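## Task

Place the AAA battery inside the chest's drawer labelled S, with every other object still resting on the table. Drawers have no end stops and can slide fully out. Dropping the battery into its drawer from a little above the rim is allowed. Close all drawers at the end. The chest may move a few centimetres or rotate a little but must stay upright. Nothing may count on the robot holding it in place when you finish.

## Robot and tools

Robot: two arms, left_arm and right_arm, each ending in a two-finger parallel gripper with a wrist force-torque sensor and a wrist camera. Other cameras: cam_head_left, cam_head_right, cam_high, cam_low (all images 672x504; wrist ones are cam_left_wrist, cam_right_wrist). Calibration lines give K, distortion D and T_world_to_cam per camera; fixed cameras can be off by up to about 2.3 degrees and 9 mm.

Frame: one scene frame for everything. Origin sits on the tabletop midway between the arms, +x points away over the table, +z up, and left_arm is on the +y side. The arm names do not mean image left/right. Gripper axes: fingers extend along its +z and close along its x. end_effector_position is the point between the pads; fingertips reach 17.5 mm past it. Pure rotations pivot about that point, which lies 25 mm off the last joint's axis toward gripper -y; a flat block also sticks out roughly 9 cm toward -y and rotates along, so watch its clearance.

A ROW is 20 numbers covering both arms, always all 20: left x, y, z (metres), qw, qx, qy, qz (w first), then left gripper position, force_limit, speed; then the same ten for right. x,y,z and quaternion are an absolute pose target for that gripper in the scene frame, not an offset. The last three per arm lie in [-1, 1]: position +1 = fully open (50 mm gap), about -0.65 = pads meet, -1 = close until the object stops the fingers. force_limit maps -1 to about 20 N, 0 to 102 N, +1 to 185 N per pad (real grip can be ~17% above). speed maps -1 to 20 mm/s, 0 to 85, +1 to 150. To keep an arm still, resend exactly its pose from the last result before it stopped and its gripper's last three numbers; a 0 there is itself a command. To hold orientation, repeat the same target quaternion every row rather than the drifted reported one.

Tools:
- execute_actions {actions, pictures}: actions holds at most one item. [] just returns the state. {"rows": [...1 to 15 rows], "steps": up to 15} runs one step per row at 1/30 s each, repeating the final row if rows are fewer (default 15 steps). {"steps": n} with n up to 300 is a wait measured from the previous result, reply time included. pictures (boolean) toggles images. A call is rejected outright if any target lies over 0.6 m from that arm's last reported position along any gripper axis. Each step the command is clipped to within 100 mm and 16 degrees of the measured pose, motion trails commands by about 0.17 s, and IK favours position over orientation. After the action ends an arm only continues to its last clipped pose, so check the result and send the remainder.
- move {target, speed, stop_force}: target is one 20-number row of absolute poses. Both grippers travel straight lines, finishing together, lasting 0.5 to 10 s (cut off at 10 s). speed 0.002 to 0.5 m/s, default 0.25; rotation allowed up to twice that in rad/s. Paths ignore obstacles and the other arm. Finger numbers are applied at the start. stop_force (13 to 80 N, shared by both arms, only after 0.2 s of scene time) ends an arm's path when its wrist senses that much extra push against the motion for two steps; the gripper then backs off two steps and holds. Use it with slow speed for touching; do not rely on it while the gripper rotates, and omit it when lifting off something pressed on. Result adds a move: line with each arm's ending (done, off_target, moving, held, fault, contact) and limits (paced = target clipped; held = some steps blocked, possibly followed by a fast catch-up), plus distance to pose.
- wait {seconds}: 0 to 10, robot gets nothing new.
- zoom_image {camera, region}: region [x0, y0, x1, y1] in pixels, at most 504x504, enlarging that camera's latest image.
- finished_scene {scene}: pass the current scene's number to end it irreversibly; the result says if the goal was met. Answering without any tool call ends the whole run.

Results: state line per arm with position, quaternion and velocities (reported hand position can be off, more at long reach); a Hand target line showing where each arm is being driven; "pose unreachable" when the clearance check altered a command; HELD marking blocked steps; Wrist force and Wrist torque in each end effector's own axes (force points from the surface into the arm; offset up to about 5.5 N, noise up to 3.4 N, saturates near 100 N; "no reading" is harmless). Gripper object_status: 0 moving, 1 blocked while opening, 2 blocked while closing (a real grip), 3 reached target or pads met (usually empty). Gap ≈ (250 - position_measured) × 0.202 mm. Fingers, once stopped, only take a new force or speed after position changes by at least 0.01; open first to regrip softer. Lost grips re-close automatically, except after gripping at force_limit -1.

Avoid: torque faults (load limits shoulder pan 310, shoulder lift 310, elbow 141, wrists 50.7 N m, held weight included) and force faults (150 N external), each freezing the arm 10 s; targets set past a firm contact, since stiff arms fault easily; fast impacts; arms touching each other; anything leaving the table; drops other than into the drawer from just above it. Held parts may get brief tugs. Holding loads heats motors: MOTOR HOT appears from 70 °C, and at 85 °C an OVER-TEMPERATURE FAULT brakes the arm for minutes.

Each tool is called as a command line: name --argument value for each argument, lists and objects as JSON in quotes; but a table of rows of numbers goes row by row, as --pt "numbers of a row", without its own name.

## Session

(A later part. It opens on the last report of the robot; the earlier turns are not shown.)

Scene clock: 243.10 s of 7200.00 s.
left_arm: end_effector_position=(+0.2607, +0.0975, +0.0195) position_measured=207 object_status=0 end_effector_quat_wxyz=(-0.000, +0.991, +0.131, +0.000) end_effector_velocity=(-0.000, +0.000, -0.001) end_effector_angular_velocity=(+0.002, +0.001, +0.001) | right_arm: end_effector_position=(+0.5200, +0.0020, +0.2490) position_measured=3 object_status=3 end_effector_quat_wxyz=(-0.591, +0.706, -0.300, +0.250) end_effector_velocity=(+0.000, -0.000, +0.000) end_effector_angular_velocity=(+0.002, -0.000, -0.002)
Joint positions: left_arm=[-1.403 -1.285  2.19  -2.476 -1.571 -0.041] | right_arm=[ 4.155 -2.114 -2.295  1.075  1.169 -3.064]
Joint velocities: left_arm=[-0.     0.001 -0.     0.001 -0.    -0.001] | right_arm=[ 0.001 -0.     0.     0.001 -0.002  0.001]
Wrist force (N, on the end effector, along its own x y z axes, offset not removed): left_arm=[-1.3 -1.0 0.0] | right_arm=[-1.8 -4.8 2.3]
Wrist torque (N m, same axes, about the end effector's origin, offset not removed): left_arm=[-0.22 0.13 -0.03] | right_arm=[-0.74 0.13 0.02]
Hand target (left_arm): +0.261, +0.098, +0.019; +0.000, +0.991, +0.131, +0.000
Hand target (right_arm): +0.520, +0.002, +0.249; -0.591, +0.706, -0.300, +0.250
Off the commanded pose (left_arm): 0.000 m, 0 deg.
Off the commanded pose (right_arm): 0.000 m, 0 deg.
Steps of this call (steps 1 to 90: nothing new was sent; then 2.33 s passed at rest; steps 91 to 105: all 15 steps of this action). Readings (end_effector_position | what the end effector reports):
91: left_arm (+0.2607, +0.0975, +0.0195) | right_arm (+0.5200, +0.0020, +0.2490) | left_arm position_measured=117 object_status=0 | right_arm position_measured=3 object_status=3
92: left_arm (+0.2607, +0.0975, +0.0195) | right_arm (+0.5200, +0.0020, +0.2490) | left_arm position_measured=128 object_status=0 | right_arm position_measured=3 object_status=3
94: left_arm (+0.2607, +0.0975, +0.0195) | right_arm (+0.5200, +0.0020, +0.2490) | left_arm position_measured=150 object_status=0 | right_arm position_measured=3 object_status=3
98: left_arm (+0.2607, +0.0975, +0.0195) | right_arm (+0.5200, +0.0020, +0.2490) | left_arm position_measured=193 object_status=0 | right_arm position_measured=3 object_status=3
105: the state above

move --target '[0.72, 0.40, 0.36, 0.0, 0.9914, 0.1305, 0.0, -1, -0.4, -0.3, 0.746, 0.215, 0.15, -0.3985, 0.6903, -0.5230, 0.3019, 1, 0, 0]' --speed 0.25

Scene clock: 276.50 s of 7200.00 s.
left_arm: end_effector_position=(+0.7204, +0.3995, +0.3598) position_measured=207 object_status=2 end_effector_quat_wxyz=(-0.000, +0.991, +0.131, -0.000) end_effector_velocity=(+0.002, +0.001, +0.001) end_effector_angular_velocity=(+0.000, +0.001, -0.001) | right_arm: end_effector_position=(+0.7454, +0.2149, +0.1495) position_measured=3 object_status=3 end_effector_quat_wxyz=(-0.399, +0.690, -0.523, +0.302) end_effector_velocity=(+0.001, +0.000, -0.000) end_effector_angular_velocity=(-0.003, +0.002, -0.004)
Joint positions: left_arm=[-0.626 -1.362  1.575 -1.783 -1.571  0.737] | right_arm=[ 4.119 -2.369 -1.598  0.097  0.849 -2.609]
Joint velocities: left_arm=[ 0.003  0.004 -0.006  0.004 -0.     0.004] | right_arm=[-0.    -0.001  0.004 -0.009 -0.003  0.004]
Wrist force (N, on the end effector, along its own x y z axes, offset not removed): left_arm=[1.4 -2.5 -0.4] | right_arm=[-4.1 -4.9 -1.7]
Wrist torque (N m, same axes, about the end effector's origin, offset not removed): left_arm=[-0.43 -0.30 -0.13] | right_arm=[-0.85 0.56 0.09]
Hand target (left_arm): +0.721, +0.400, +0.360; -0.000, +0.991, +0.131, -0.000
Hand target (right_arm): +0.746, +0.215, +0.149; -0.399, +0.690, -0.523, +0.302
Off the commanded pose (left_arm): 0.001 m, 0 deg.
Off the commanded pose (right_arm): 0.001 m, 0 deg.
After step 90, 27.13 s passed at rest.
move: done
camera_calibration (this result's frames):
cam_left_wrist: T_world_to_cam=[[0.972768, 0.229954, -0.0290483, -0.774858], [0.227839, -0.925664, 0.302053, 0.0934427], [0.0425694, -0.300446, -0.952848, 0.584688], [0, 0, 0, 1]] pos_world=[0.707577, 0.440346, 0.506386]
cam_right_wrist: T_world_to_cam=[[0.302047, -0.953136, -0.0172922, -0.0105571], [-0.673211, -0.200426, -0.71177, 0.654501], [0.674948, 0.226629, -0.7022, -0.292551], [0, 0, 0, 1]] pos_world=[0.641262, 0.187417, 0.260243]

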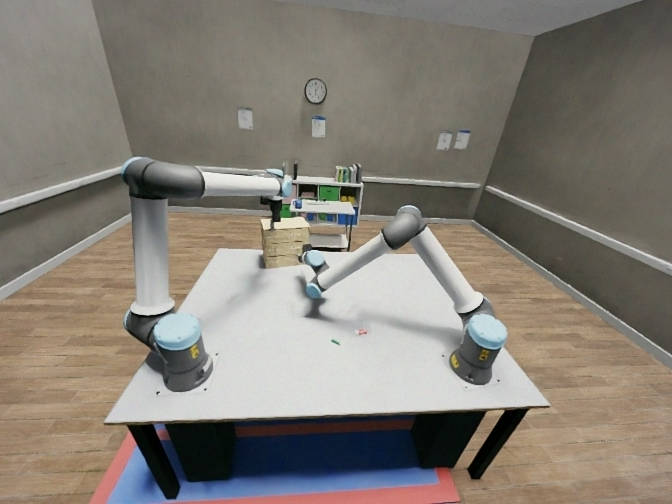

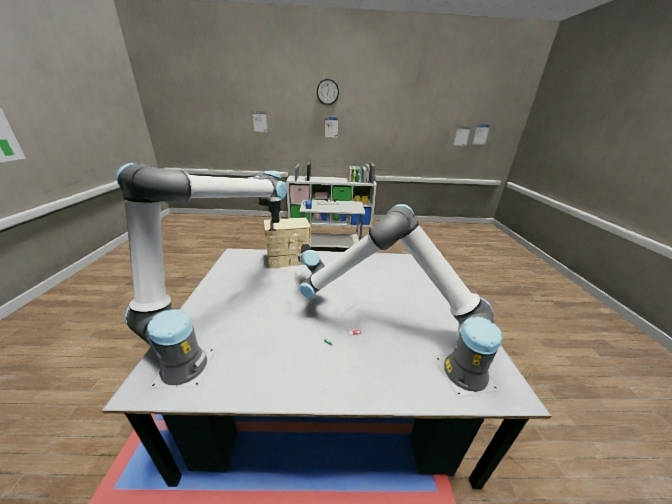

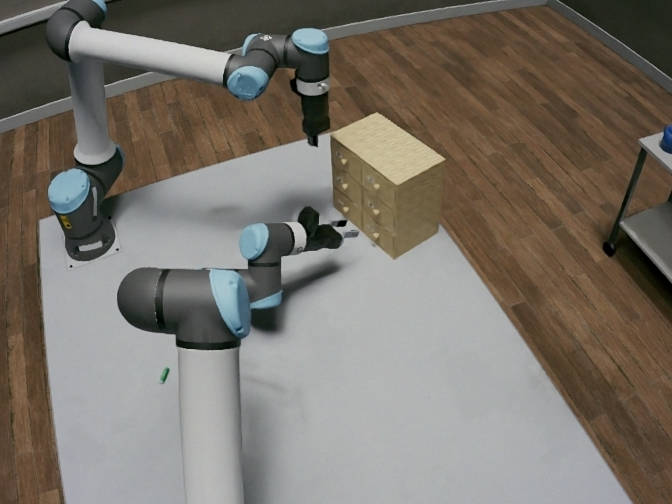

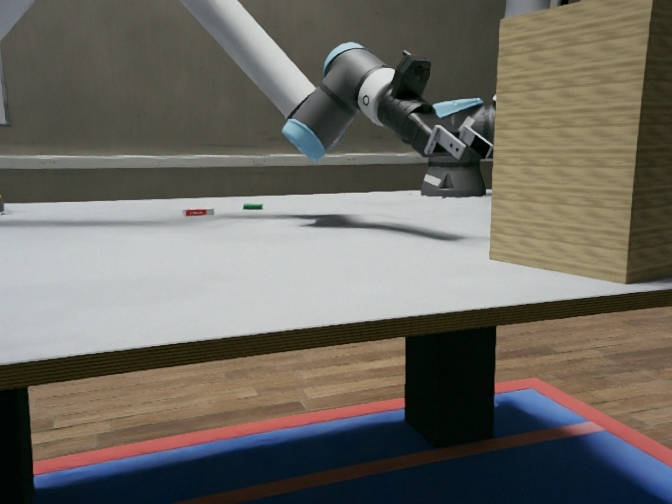

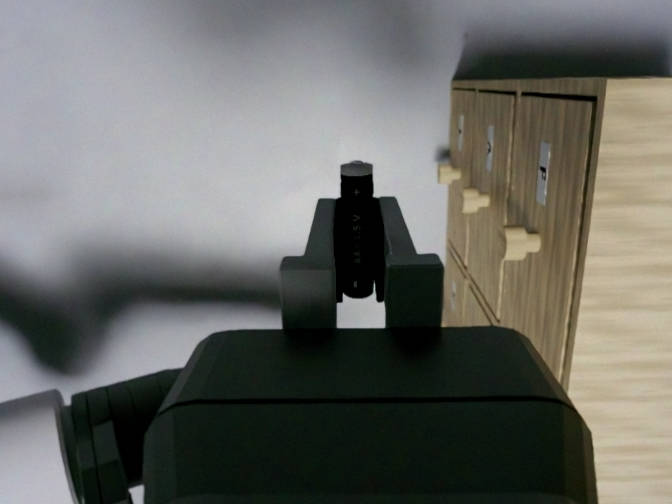

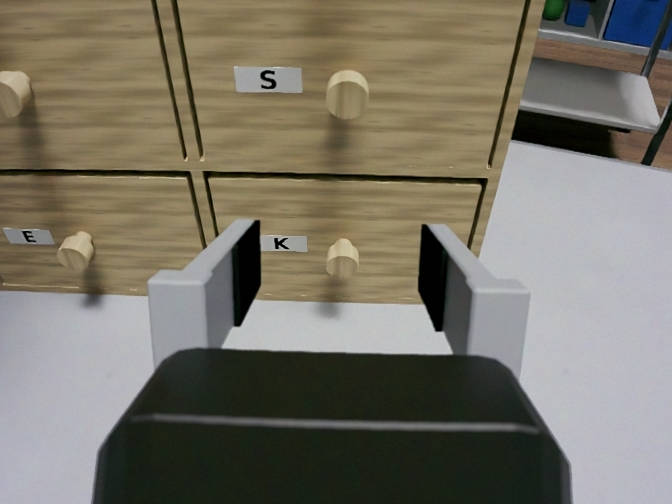

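zoom_image --camera "cam_right_wrist" --region '[160, 0, 560, 330]'

zoom_image --camera "cam_left_wrist" --region '[420, 60, 672, 340]'

Region (160, 0, 560, 330) of cam_right_wrist's 672x504 image, scaled by 1.260, with more detail than that image has; it fills the top 416 rows of this view, and the rest is white.

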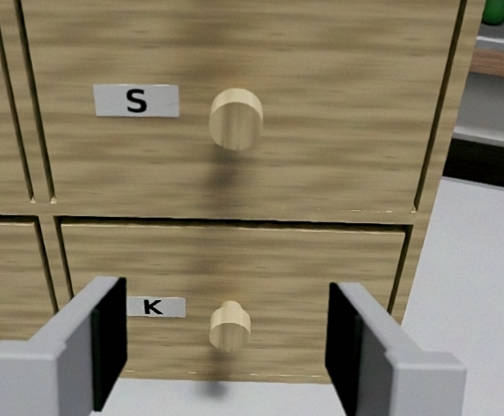

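Region (420, 60, 672, 340) of cam_left_wrist's 672x504 image, scaled by 1.800, with more detail than that image has; it fills the left 454 columns of this view, and the rest is white.

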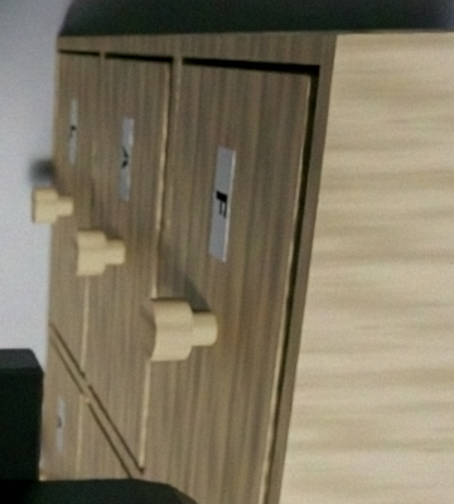

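move --target '[0.72, 0.40, 0.36, 0.0, 0.9914, 0.1305, 0.0, -1, -0.4, -0.3, 0.8036, 0.2297, 0.155, -0.3985, 0.6903, -0.5230, 0.3019, 1, 0, 0]' --speed 0.1

Scene clock: 331.33 s of 7200.00 s.
left_arm: end_effector_position=(+0.7200, +0.4000, +0.3600) position_measured=207 object_status=2 end_effector_quat_wxyz=(-0.000, +0.991, +0.131, -0.000) end_effector_velocity=(+0.001, -0.000, +0.002) end_effector_angular_velocity=(-0.002, -0.002, +0.000) | right_arm: end_effector_position=(+0.8033, +0.2297, +0.1548) position_measured=3 object_status=3 end_effector_quat_wxyz=(-0.398, +0.690, -0.523, +0.302) end_effector_velocity=(+0.002, +0.001, -0.001) end_effector_angular_velocity=(-0.001, +0.001, +0.000)
Joint positions: left_arm=[-0.626 -1.364  1.576 -1.784 -1.571  0.737] | right_arm=[ 4.07  -2.422 -1.477  0.056  0.886 -2.65 ]
Joint velocities: left_arm=[ 0.    -0.    -0.002 -0.    -0.    -0.   ] | right_arm=[-0.002 -0.003  0.005 -0.002  0.002 -0.001]
Wrist force (N, on the end effector, along its own x y z axes, offset not removed): left_arm=[-1.2 -0.6 -0.9] | right_arm=[-3.5 -4.5 -1.2]
Wrist torque (N m, same axes, about the end effector's origin, offset not removed): left_arm=[-0.16 0.19 -0.14] | right_arm=[-0.82 0.44 0.10]
Hand target (left_arm): +0.720, +0.400, +0.360; +0.000, +0.991, +0.131, -0.000
Hand target (right_arm): +0.804, +0.230, +0.155; -0.398, +0.690, -0.523, +0.302
Off the commanded pose (left_arm): 0.000 m, 0 deg.
Off the commanded pose (right_arm): 0.000 m, 0 deg.
After step 90, 50.67 s passed at rest.
move: done
camera_calibration (this result's frames):
cam_left_wrist: T_world_to_cam=[[0.972785, 0.229927, -0.0286834, -0.774724], [0.227685, -0.925564, 0.302474, 0.0939008], [0.0429988, -0.300773, -0.952726, 0.584816], [0, 0, 0, 1]] pos_world=[0.707113, 0.440938, 0.506545]
cam_right_wrist: T_world_to_cam=[[0.30191, -0.953179, -0.0173442, -0.0136706], [-0.673689, -0.200441, -0.711313, 0.700567], [0.674532, 0.226437, -0.702661, -0.330836], [0, 0, 0, 1]] pos_world=[0.699251, 0.202305, 0.26562]

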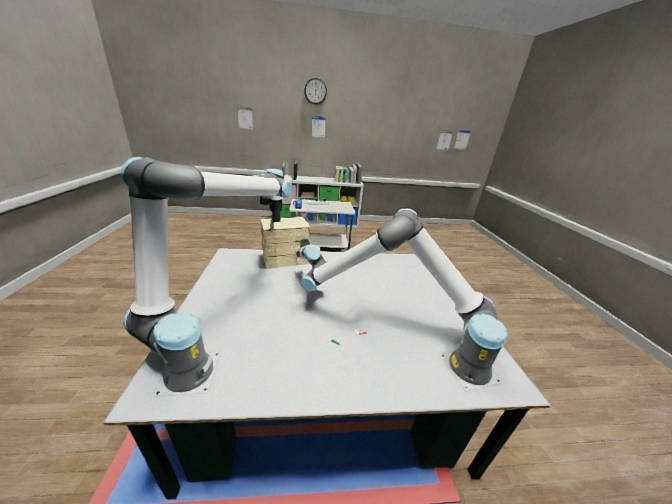

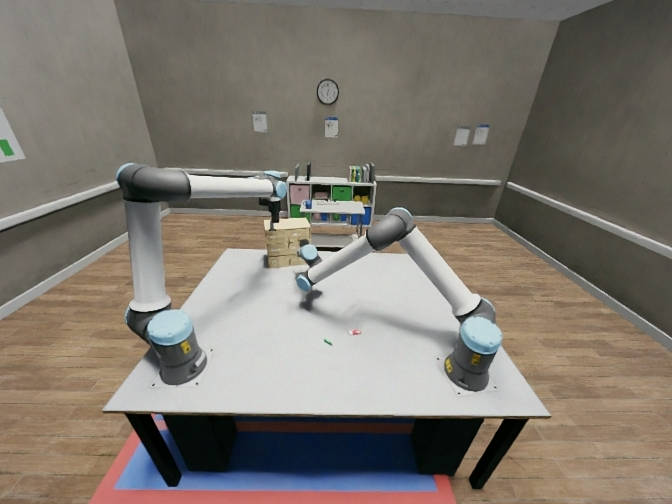

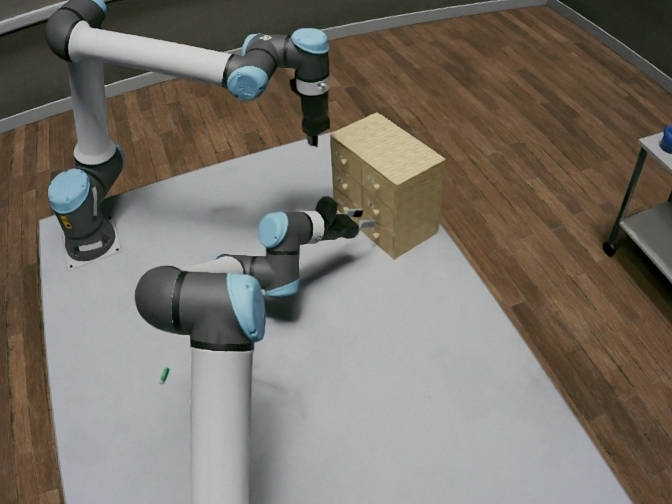

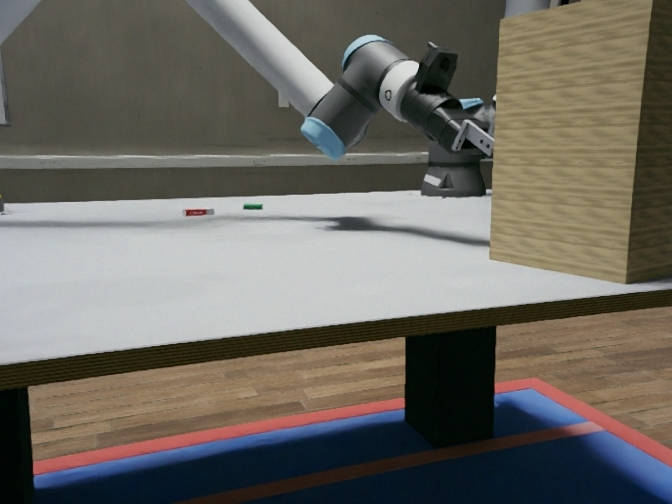

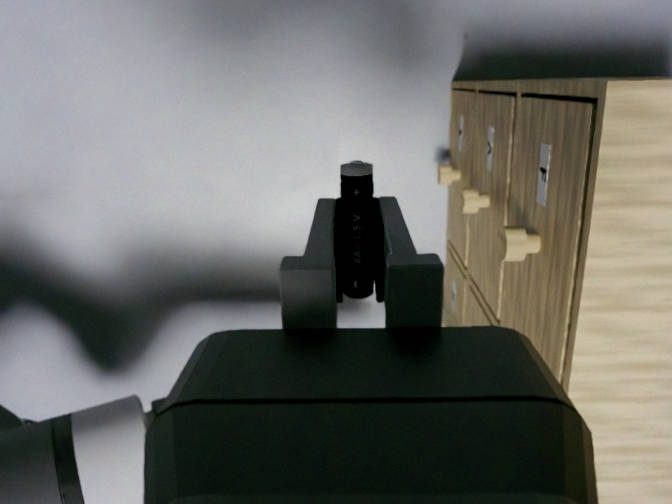

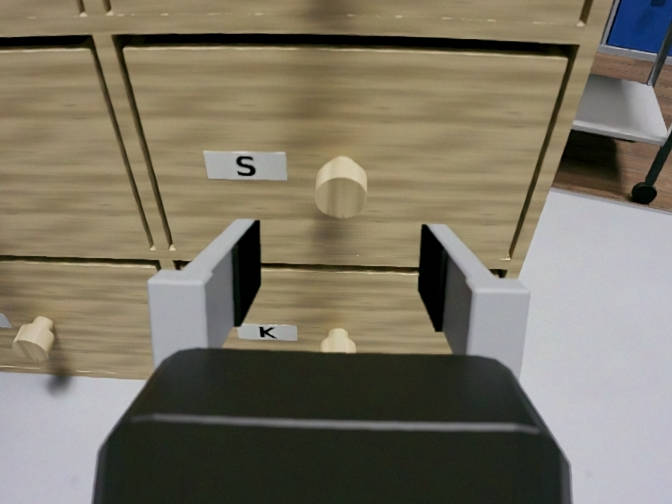

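zoom_image --camera "cam_right_wrist" --region '[220, 130, 460, 340]'

Region (220, 130, 460, 340) of cam_right_wrist's 672x504 image, scaled by 2.100, with more detail than that image has; it fills the top 441 rows of this view, and the rest is white.

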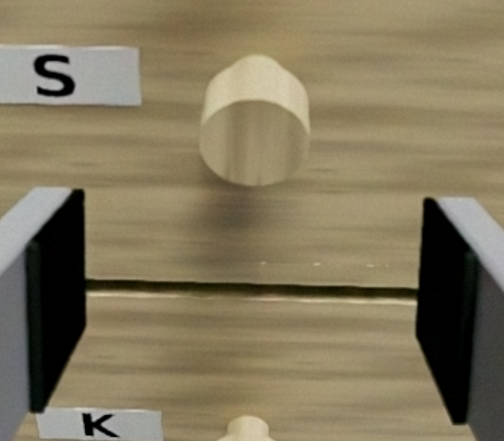

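move --target '[0.72, 0.40, 0.36, 0.0, 0.9914, 0.1305, 0.0, -1, -0.4, -0.3, 0.8354, 0.2386, 0.155, -0.3985, 0.6903, -0.5230, 0.3019, 1, 0, 0]' --speed 0.025 --stop_force 13

Scene clock: 363.90 s of 7200.00 s.
left_arm: end_effector_position=(+0.7200, +0.4000, +0.3600) position_measured=207 object_status=2 end_effector_quat_wxyz=(+0.000, +0.991, +0.131, -0.000) end_effector_velocity=(+0.000, -0.000, +0.002) end_effector_angular_velocity=(-0.002, -0.003, +0.000) | right_arm: end_effector_position=(+0.8351, +0.2386, +0.1549) position_measured=3 object_status=3 end_effector_quat_wxyz=(-0.398, +0.690, -0.523, +0.302) end_effector_velocity=(+0.002, +0.001, -0.001) end_effector_angular_velocity=(-0.003, -0.001, +0.000)
Joint positions: left_arm=[-0.626 -1.364  1.576 -1.784 -1.571  0.737] | right_arm=[ 4.046 -2.458 -1.404  0.031  0.905 -2.671]
Joint velocities: left_arm=[-0.    -0.002 -0.001 -0.001 -0.    -0.   ] | right_arm=[-0.001 -0.004  0.006 -0.002 -0.001 -0.003]
Wrist force (N, on the end effector, along its own x y z axes, offset not removed): left_arm=[0.6 -0.5 1.0] | right_arm=[-1.7 -4.4 -0.5]
Wrist torque (N m, same axes, about the end effector's origin, offset not removed): left_arm=[-0.06 -0.11 0.03] | right_arm=[-0.64 0.16 -0.03]
Hand target (left_arm): +0.720, +0.400, +0.360; +0.000, +0.991, +0.131, -0.000
Hand target (right_arm): +0.835, +0.239, +0.155; -0.398, +0.690, -0.523, +0.302
Off the commanded pose (left_arm): 0.000 m, 0 deg.
Off the commanded pose (right_arm): 0.000 m, 0 deg.
After step 90, 27.90 s passed at rest.
move: done
camera_calibration (this result's frames):
cam_left_wrist: T_world_to_cam=[[0.972785, 0.229927, -0.0286805, -0.774722], [0.227684, -0.925563, 0.302477, 0.0939029], [0.0430021, -0.300776, -0.952725, 0.584815], [0, 0, 0, 1]] pos_world=[0.70711, 0.440941, 0.506545]
cam_right_wrist: T_world_to_cam=[[0.301907, -0.953181, -0.0172806, -0.0148515], [-0.673627, -0.200466, -0.711365, 0.723786], [0.674595, 0.226407, -0.702611, -0.354292], [0, 0, 0, 1]] pos_world=[0.73105, 0.211152, 0.26569]

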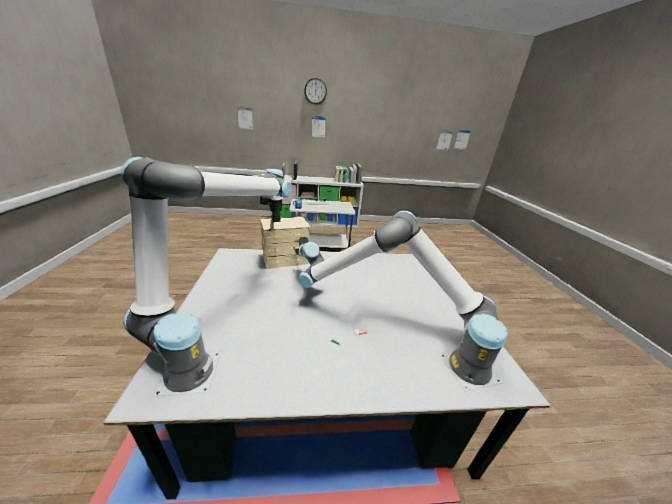

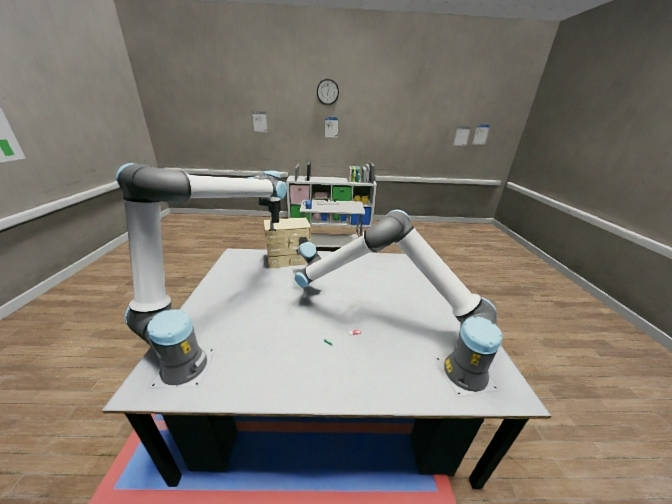

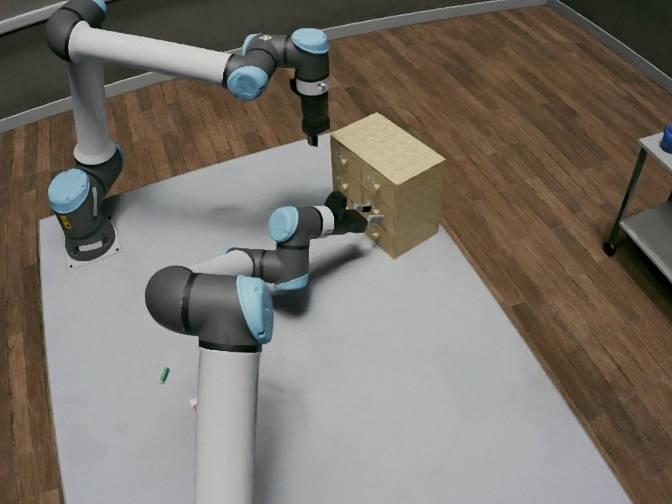

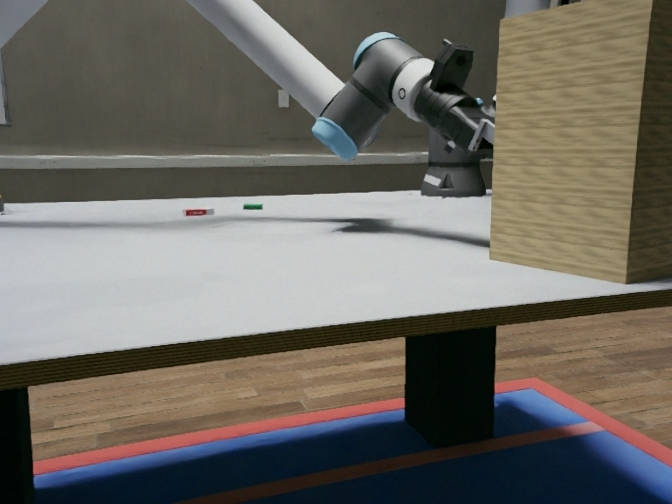

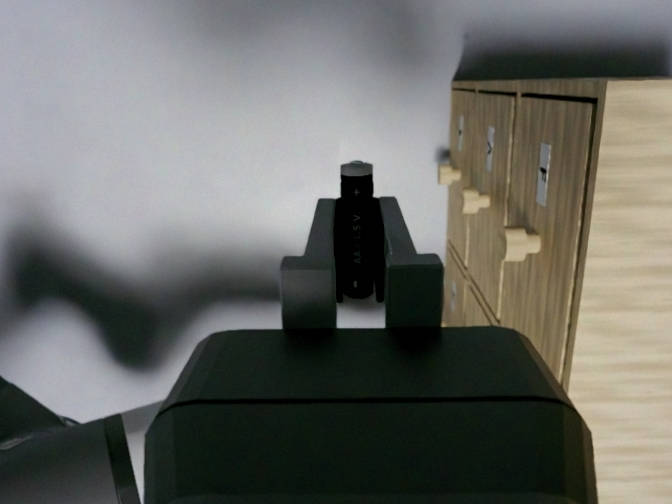

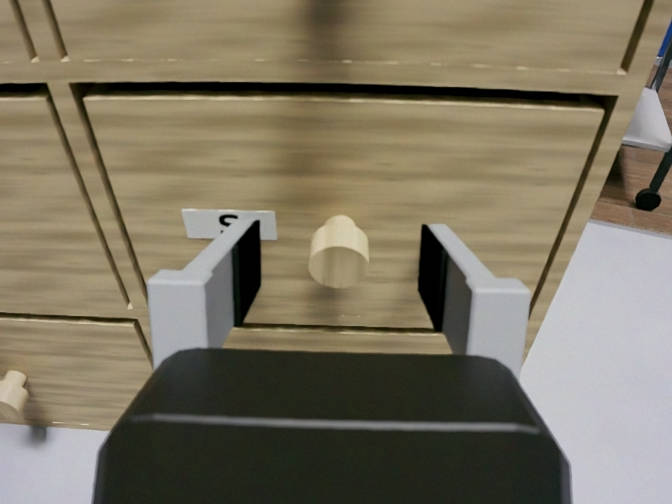

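execute_actions --actions '[{"rows": [[0.72, 0.40, 0.36, 0.0, 0.9914, 0.1305, 0.0, -1, -0.4, -0.3, 0.8354, 0.2386, 0.155, -0.3985, 0.6903, -0.5230, 0.3019, -1, -0.4, 0.0]], "steps": 15}]' --pictures false

execute_actions --actions '[]'

Scene clock: 369.67 s of 7200.00 s.
left_arm: end_effector_position=(+0.7200, +0.4000, +0.3600) position_measured=207 object_status=2 end_effector_quat_wxyz=(+0.000, +0.991, +0.131, -0.000) end_effector_velocity=(+0.000, +0.000, +0.000) end_effector_angular_velocity=(+0.000, +0.000, -0.002) | right_arm: end_effector_position=(+0.8354, +0.2386, +0.1549) position_measured=178 object_status=0 end_effector_quat_wxyz=(-0.398, +0.690, -0.523, +0.302) end_effector_velocity=(-0.000, -0.000, +0.001) end_effector_angular_velocity=(+0.002, +0.000, -0.000)
Joint positions: left_arm=[-0.626 -1.364  1.576 -1.784 -1.571  0.737] | right_arm=[ 4.045 -2.458 -1.404  0.031  0.905 -2.671]
Joint velocities: left_arm=[ 0.    -0.    -0.     0.     0.     0.002] | right_arm=[-0.     0.002 -0.001  0.     0.001  0.002]
Wrist force (N, on the end effector, along its own x y z axes, offset not removed): left_arm=[0.7 1.2 1.6] | right_arm=[-3.1 -4.1 -1.8]
Wrist torque (N m, same axes, about the end effector's origin, offset not removed): left_arm=[0.28 -0.26 -0.02] | right_arm=[-0.56 0.25 0.07]
Hand target (left_arm): +0.720, +0.400, +0.360; +0.000, +0.991, +0.131, -0.000
Hand target (right_arm): +0.835, +0.239, +0.155; -0.399, +0.690, -0.523, +0.302
Off the commanded pose (left_arm): 0.000 m, 0 deg.
Off the commanded pose (right_arm): 0.000 m, 0 deg.
Steps of this call (steps 1 to 90: nothing new was sent; then 2.27 s passed at rest; steps 91 to 105: all 15 steps of this action). Readings (end_effector_position | what the end effector reports):
91: left_arm (+0.7200, +0.4000, +0.3600) | right_arm (+0.8354, +0.2387, +0.1549) | left_arm position_measured=207 object_status=2 | right_arm position_measured=6 object_status=0
92: left_arm (+0.7200, +0.4000, +0.3600) | right_arm (+0.8354, +0.2387, +0.1549) | left_arm position_measured=207 object_status=2 | right_arm position_measured=20 object_status=0
94: left_arm (+0.7200, +0.4000, +0.3600) | right_arm (+0.8354, +0.2387, +0.1549) | left_arm position_measured=207 object_status=2 | right_arm position_measured=48 object_status=0
98: left_arm (+0.7200, +0.4000, +0.3600) | right_arm (+0.8354, +0.2387, +0.1549) | left_arm position_measured=207 object_status=2 | right_arm position_measured=104 object_status=0
105: the state above

Scene clock: 369.67 s of 7200.00 s.
left_arm: end_effector_position=(+0.7200, +0.4000, +0.3600) position_measured=207 object_status=2 end_effector_quat_wxyz=(+0.000, +0.991, +0.131, -0.000) end_effector_velocity=(+0.000, +0.000, +0.000) end_effector_angular_velocity=(+0.000, +0.000, -0.002) | right_arm: end_effector_position=(+0.8354, +0.2386, +0.1549) position_measured=178 object_status=0 end_effector_quat_wxyz=(-0.398, +0.690, -0.523, +0.302) end_effector_velocity=(-0.000, -0.000, +0.001) end_effector_angular_velocity=(+0.002, +0.000, -0.000)
Joint positions: left_arm=[-0.626 -1.364  1.576 -1.784 -1.571  0.737] | right_arm=[ 4.045 -2.458 -1.404  0.031  0.905 -2.671]
Joint velocities: left_arm=[ 0.    -0.    -0.     0.     0.     0.002] | right_arm=[-0.     0.002 -0.001  0.     0.001  0.002]
Wrist force (N, on the end effector, along its own x y z axes, offset not removed): left_arm=[0.7 1.2 1.6] | right_arm=[-3.1 -4.1 -1.8]
Wrist torque (N m, same axes, about the end effector's origin, offset not removed): left_arm=[0.28 -0.26 -0.02] | right_arm=[-0.56 0.25 0.07]
Hand target (left_arm): +0.720, +0.400, +0.360; +0.000, +0.991, +0.131, -0.000
Hand target (right_arm): +0.835, +0.239, +0.155; -0.399, +0.690, -0.523, +0.302
Off the commanded pose (left_arm): 0.000 m, 0 deg.
Off the commanded pose (right_arm): 0.000 m, 0 deg.
camera_calibration (this result's frames):
cam_left_wrist: T_world_to_cam=[[0.972785, 0.229927, -0.0286804, -0.774722], [0.227684, -0.925563, 0.302477, 0.0939031], [0.0430022, -0.300775, -0.952725, 0.584815], [0, 0, 0, 1]] pos_world=[0.70711, 0.440941, 0.506545]
cam_right_wrist: T_world_to_cam=[[0.301932, -0.953176, -0.017128, -0.014953], [-0.673621, -0.200597, -0.711334, 0.723985], [0.67459, 0.226312, -0.702646, -0.354491], [0, 0, 0, 1]] pos_world=[0.731342, 0.211202, 0.265657]

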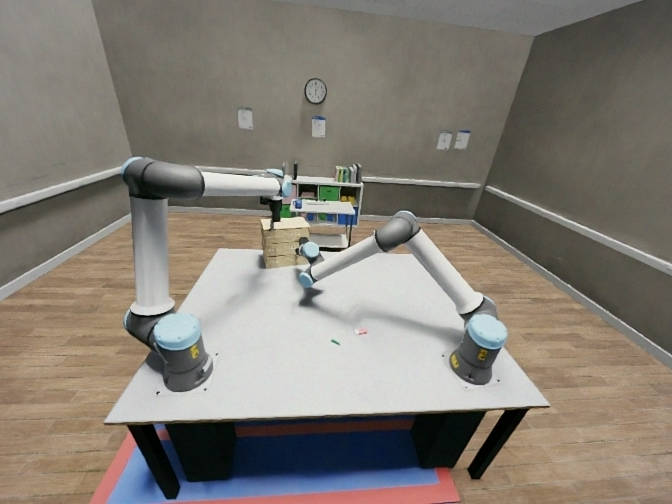

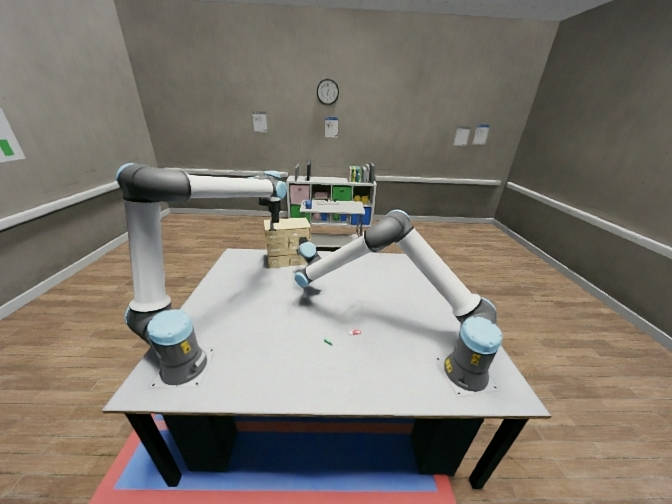

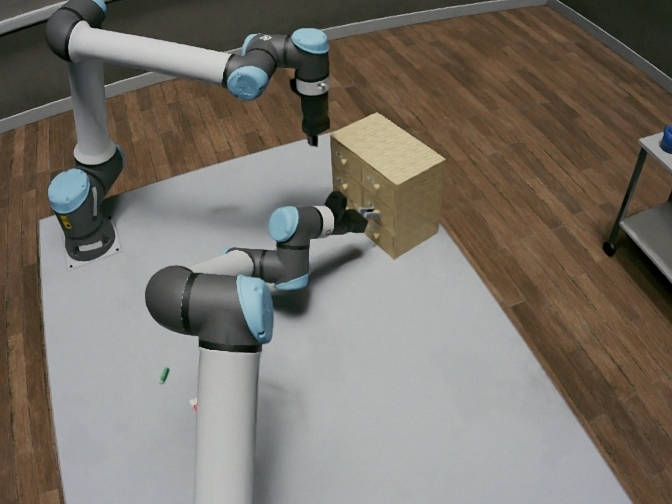

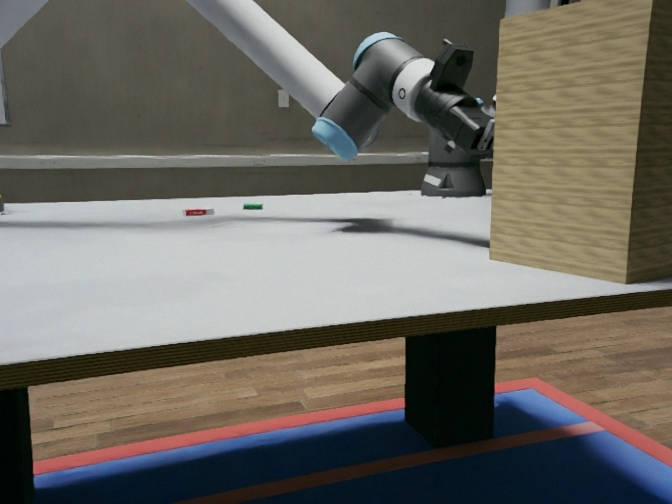

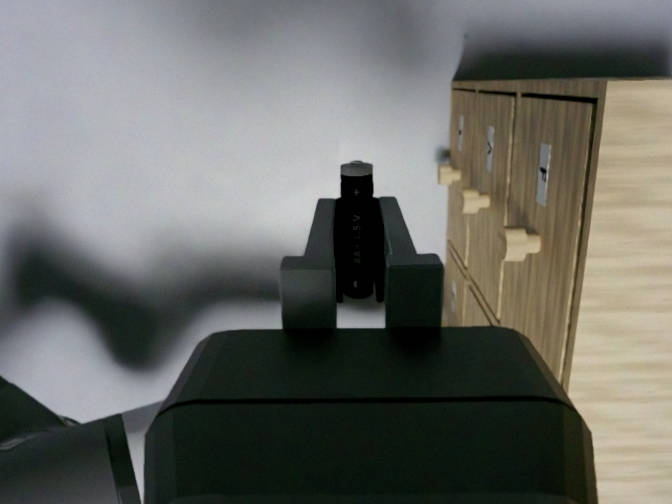

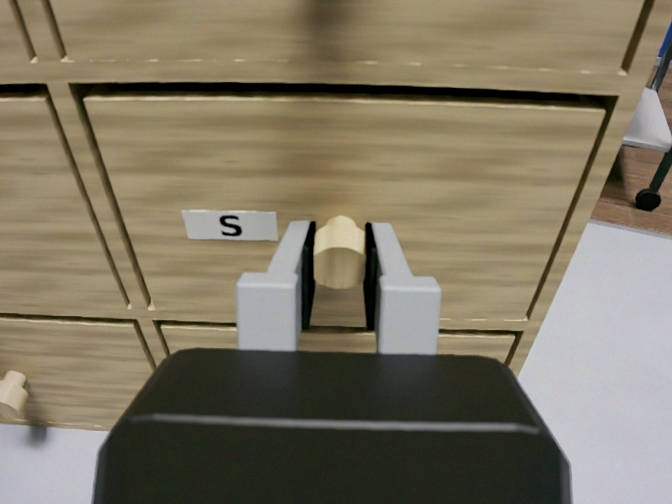

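move --target '[0.72, 0.40, 0.36, 0.0, 0.9914, 0.1305, 0.0, -1, -0.4, -0.3, 0.7295, 0.2089, 0.155, -0.3985, 0.6903, -0.5230, 0.3019, -1, -0.4, 0.0]' --speed 0.05 --stop_force 25

Scene clock: 379.27 s of 7200.00 s.
left_arm: end_effector_position=(+0.7200, +0.4000, +0.3600) position_measured=207 object_status=2 end_effector_quat_wxyz=(+0.000, +0.991, +0.131, -0.000) end_effector_velocity=(+0.001, -0.001, +0.000) end_effector_angular_velocity=(-0.001, -0.001, -0.001) | right_arm: end_effector_position=(+0.7299, +0.2087, +0.1552) position_measured=178 object_status=2 end_effector_quat_wxyz=(-0.399, +0.690, -0.523, +0.302) end_effector_velocity=(-0.003, -0.001, -0.000) end_effector_angular_velocity=(-0.001, -0.000, -0.001)
Joint positions: left_arm=[-0.626 -1.364  1.576 -1.784 -1.571  0.737] | right_arm=[ 4.132 -2.345 -1.633  0.1    0.839 -2.597]
Joint velocities: left_arm=[ 0.     0.001 -0.002 -0.001  0.     0.001] | right_arm=[ 0.003  0.002 -0.005 -0.    -0.003  0.002]
Wrist force (N, on the end effector, along its own x y z axes, offset not removed): left_arm=[1.2 -2.6 -1.2] | right_arm=[-4.5 -4.0 0.8]
Wrist torque (N m, same axes, about the end effector's origin, offset not removed): left_arm=[-0.45 -0.22 0.04] | right_arm=[-0.79 0.58 0.15]
Hand target (left_arm): +0.720, +0.400, +0.360; +0.000, +0.991, +0.131, -0.000
Hand target (right_arm): +0.730, +0.209, +0.155; -0.399, +0.690, -0.523, +0.302
Off the commanded pose (left_arm): 0.000 m, 0 deg.
Off the commanded pose (right_arm): 0.000 m, 0 deg.
After step 90, 3.97 s passed at rest.
move: done
camera_calibration (this result's frames):
cam_left_wrist: T_world_to_cam=[[0.972785, 0.229927, -0.0286807, -0.774722], [0.227684, -0.925563, 0.302477, 0.093903], [0.043002, -0.300775, -0.952725, 0.584815], [0, 0, 0, 1]] pos_world=[0.70711, 0.440941, 0.506545]
cam_right_wrist: T_world_to_cam=[[0.30192, -0.953182, -0.0169632, -0.0115814], [-0.673318, -0.200609, -0.711617, 0.646986], [0.674898, 0.226273, -0.702363, -0.276562], [0, 0, 0, 1]] pos_world=[0.625776, 0.181331, 0.265962]

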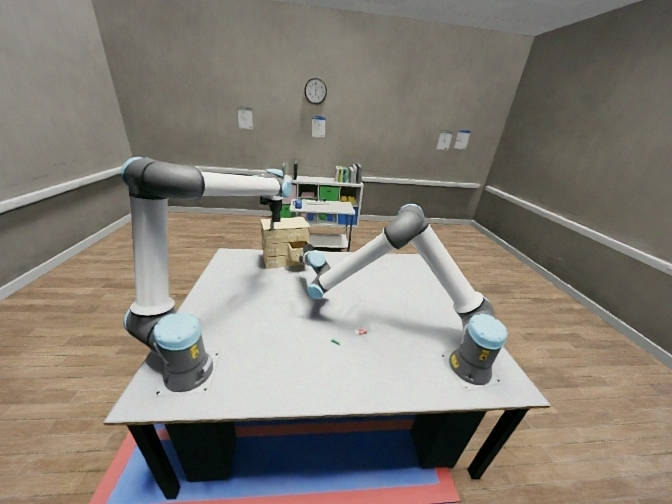

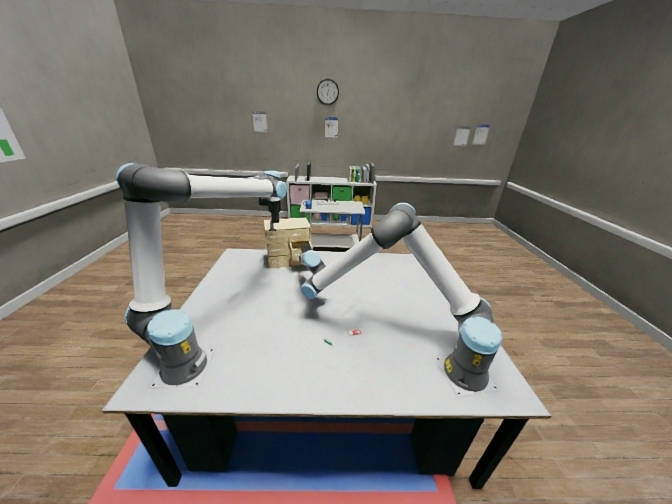

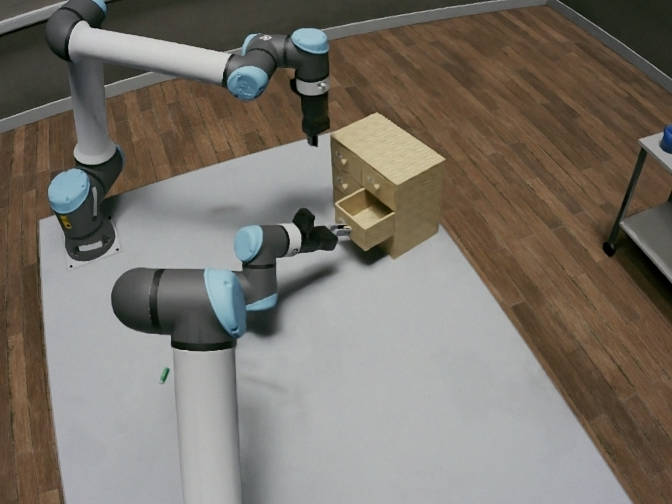

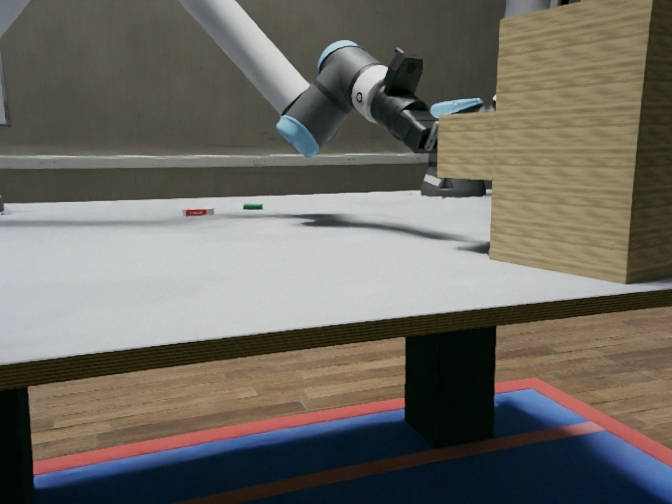

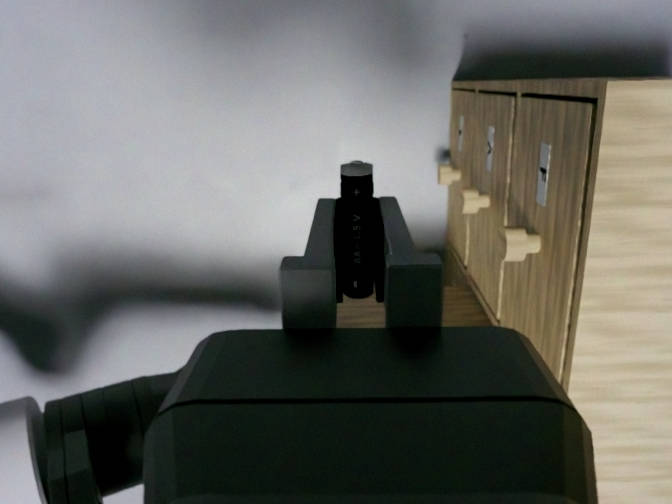

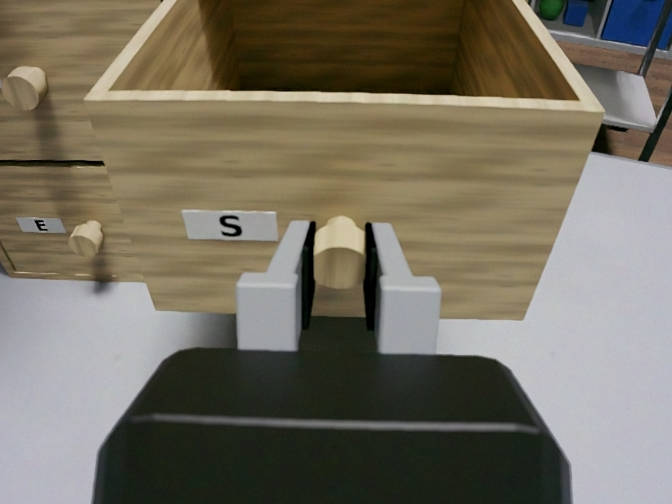

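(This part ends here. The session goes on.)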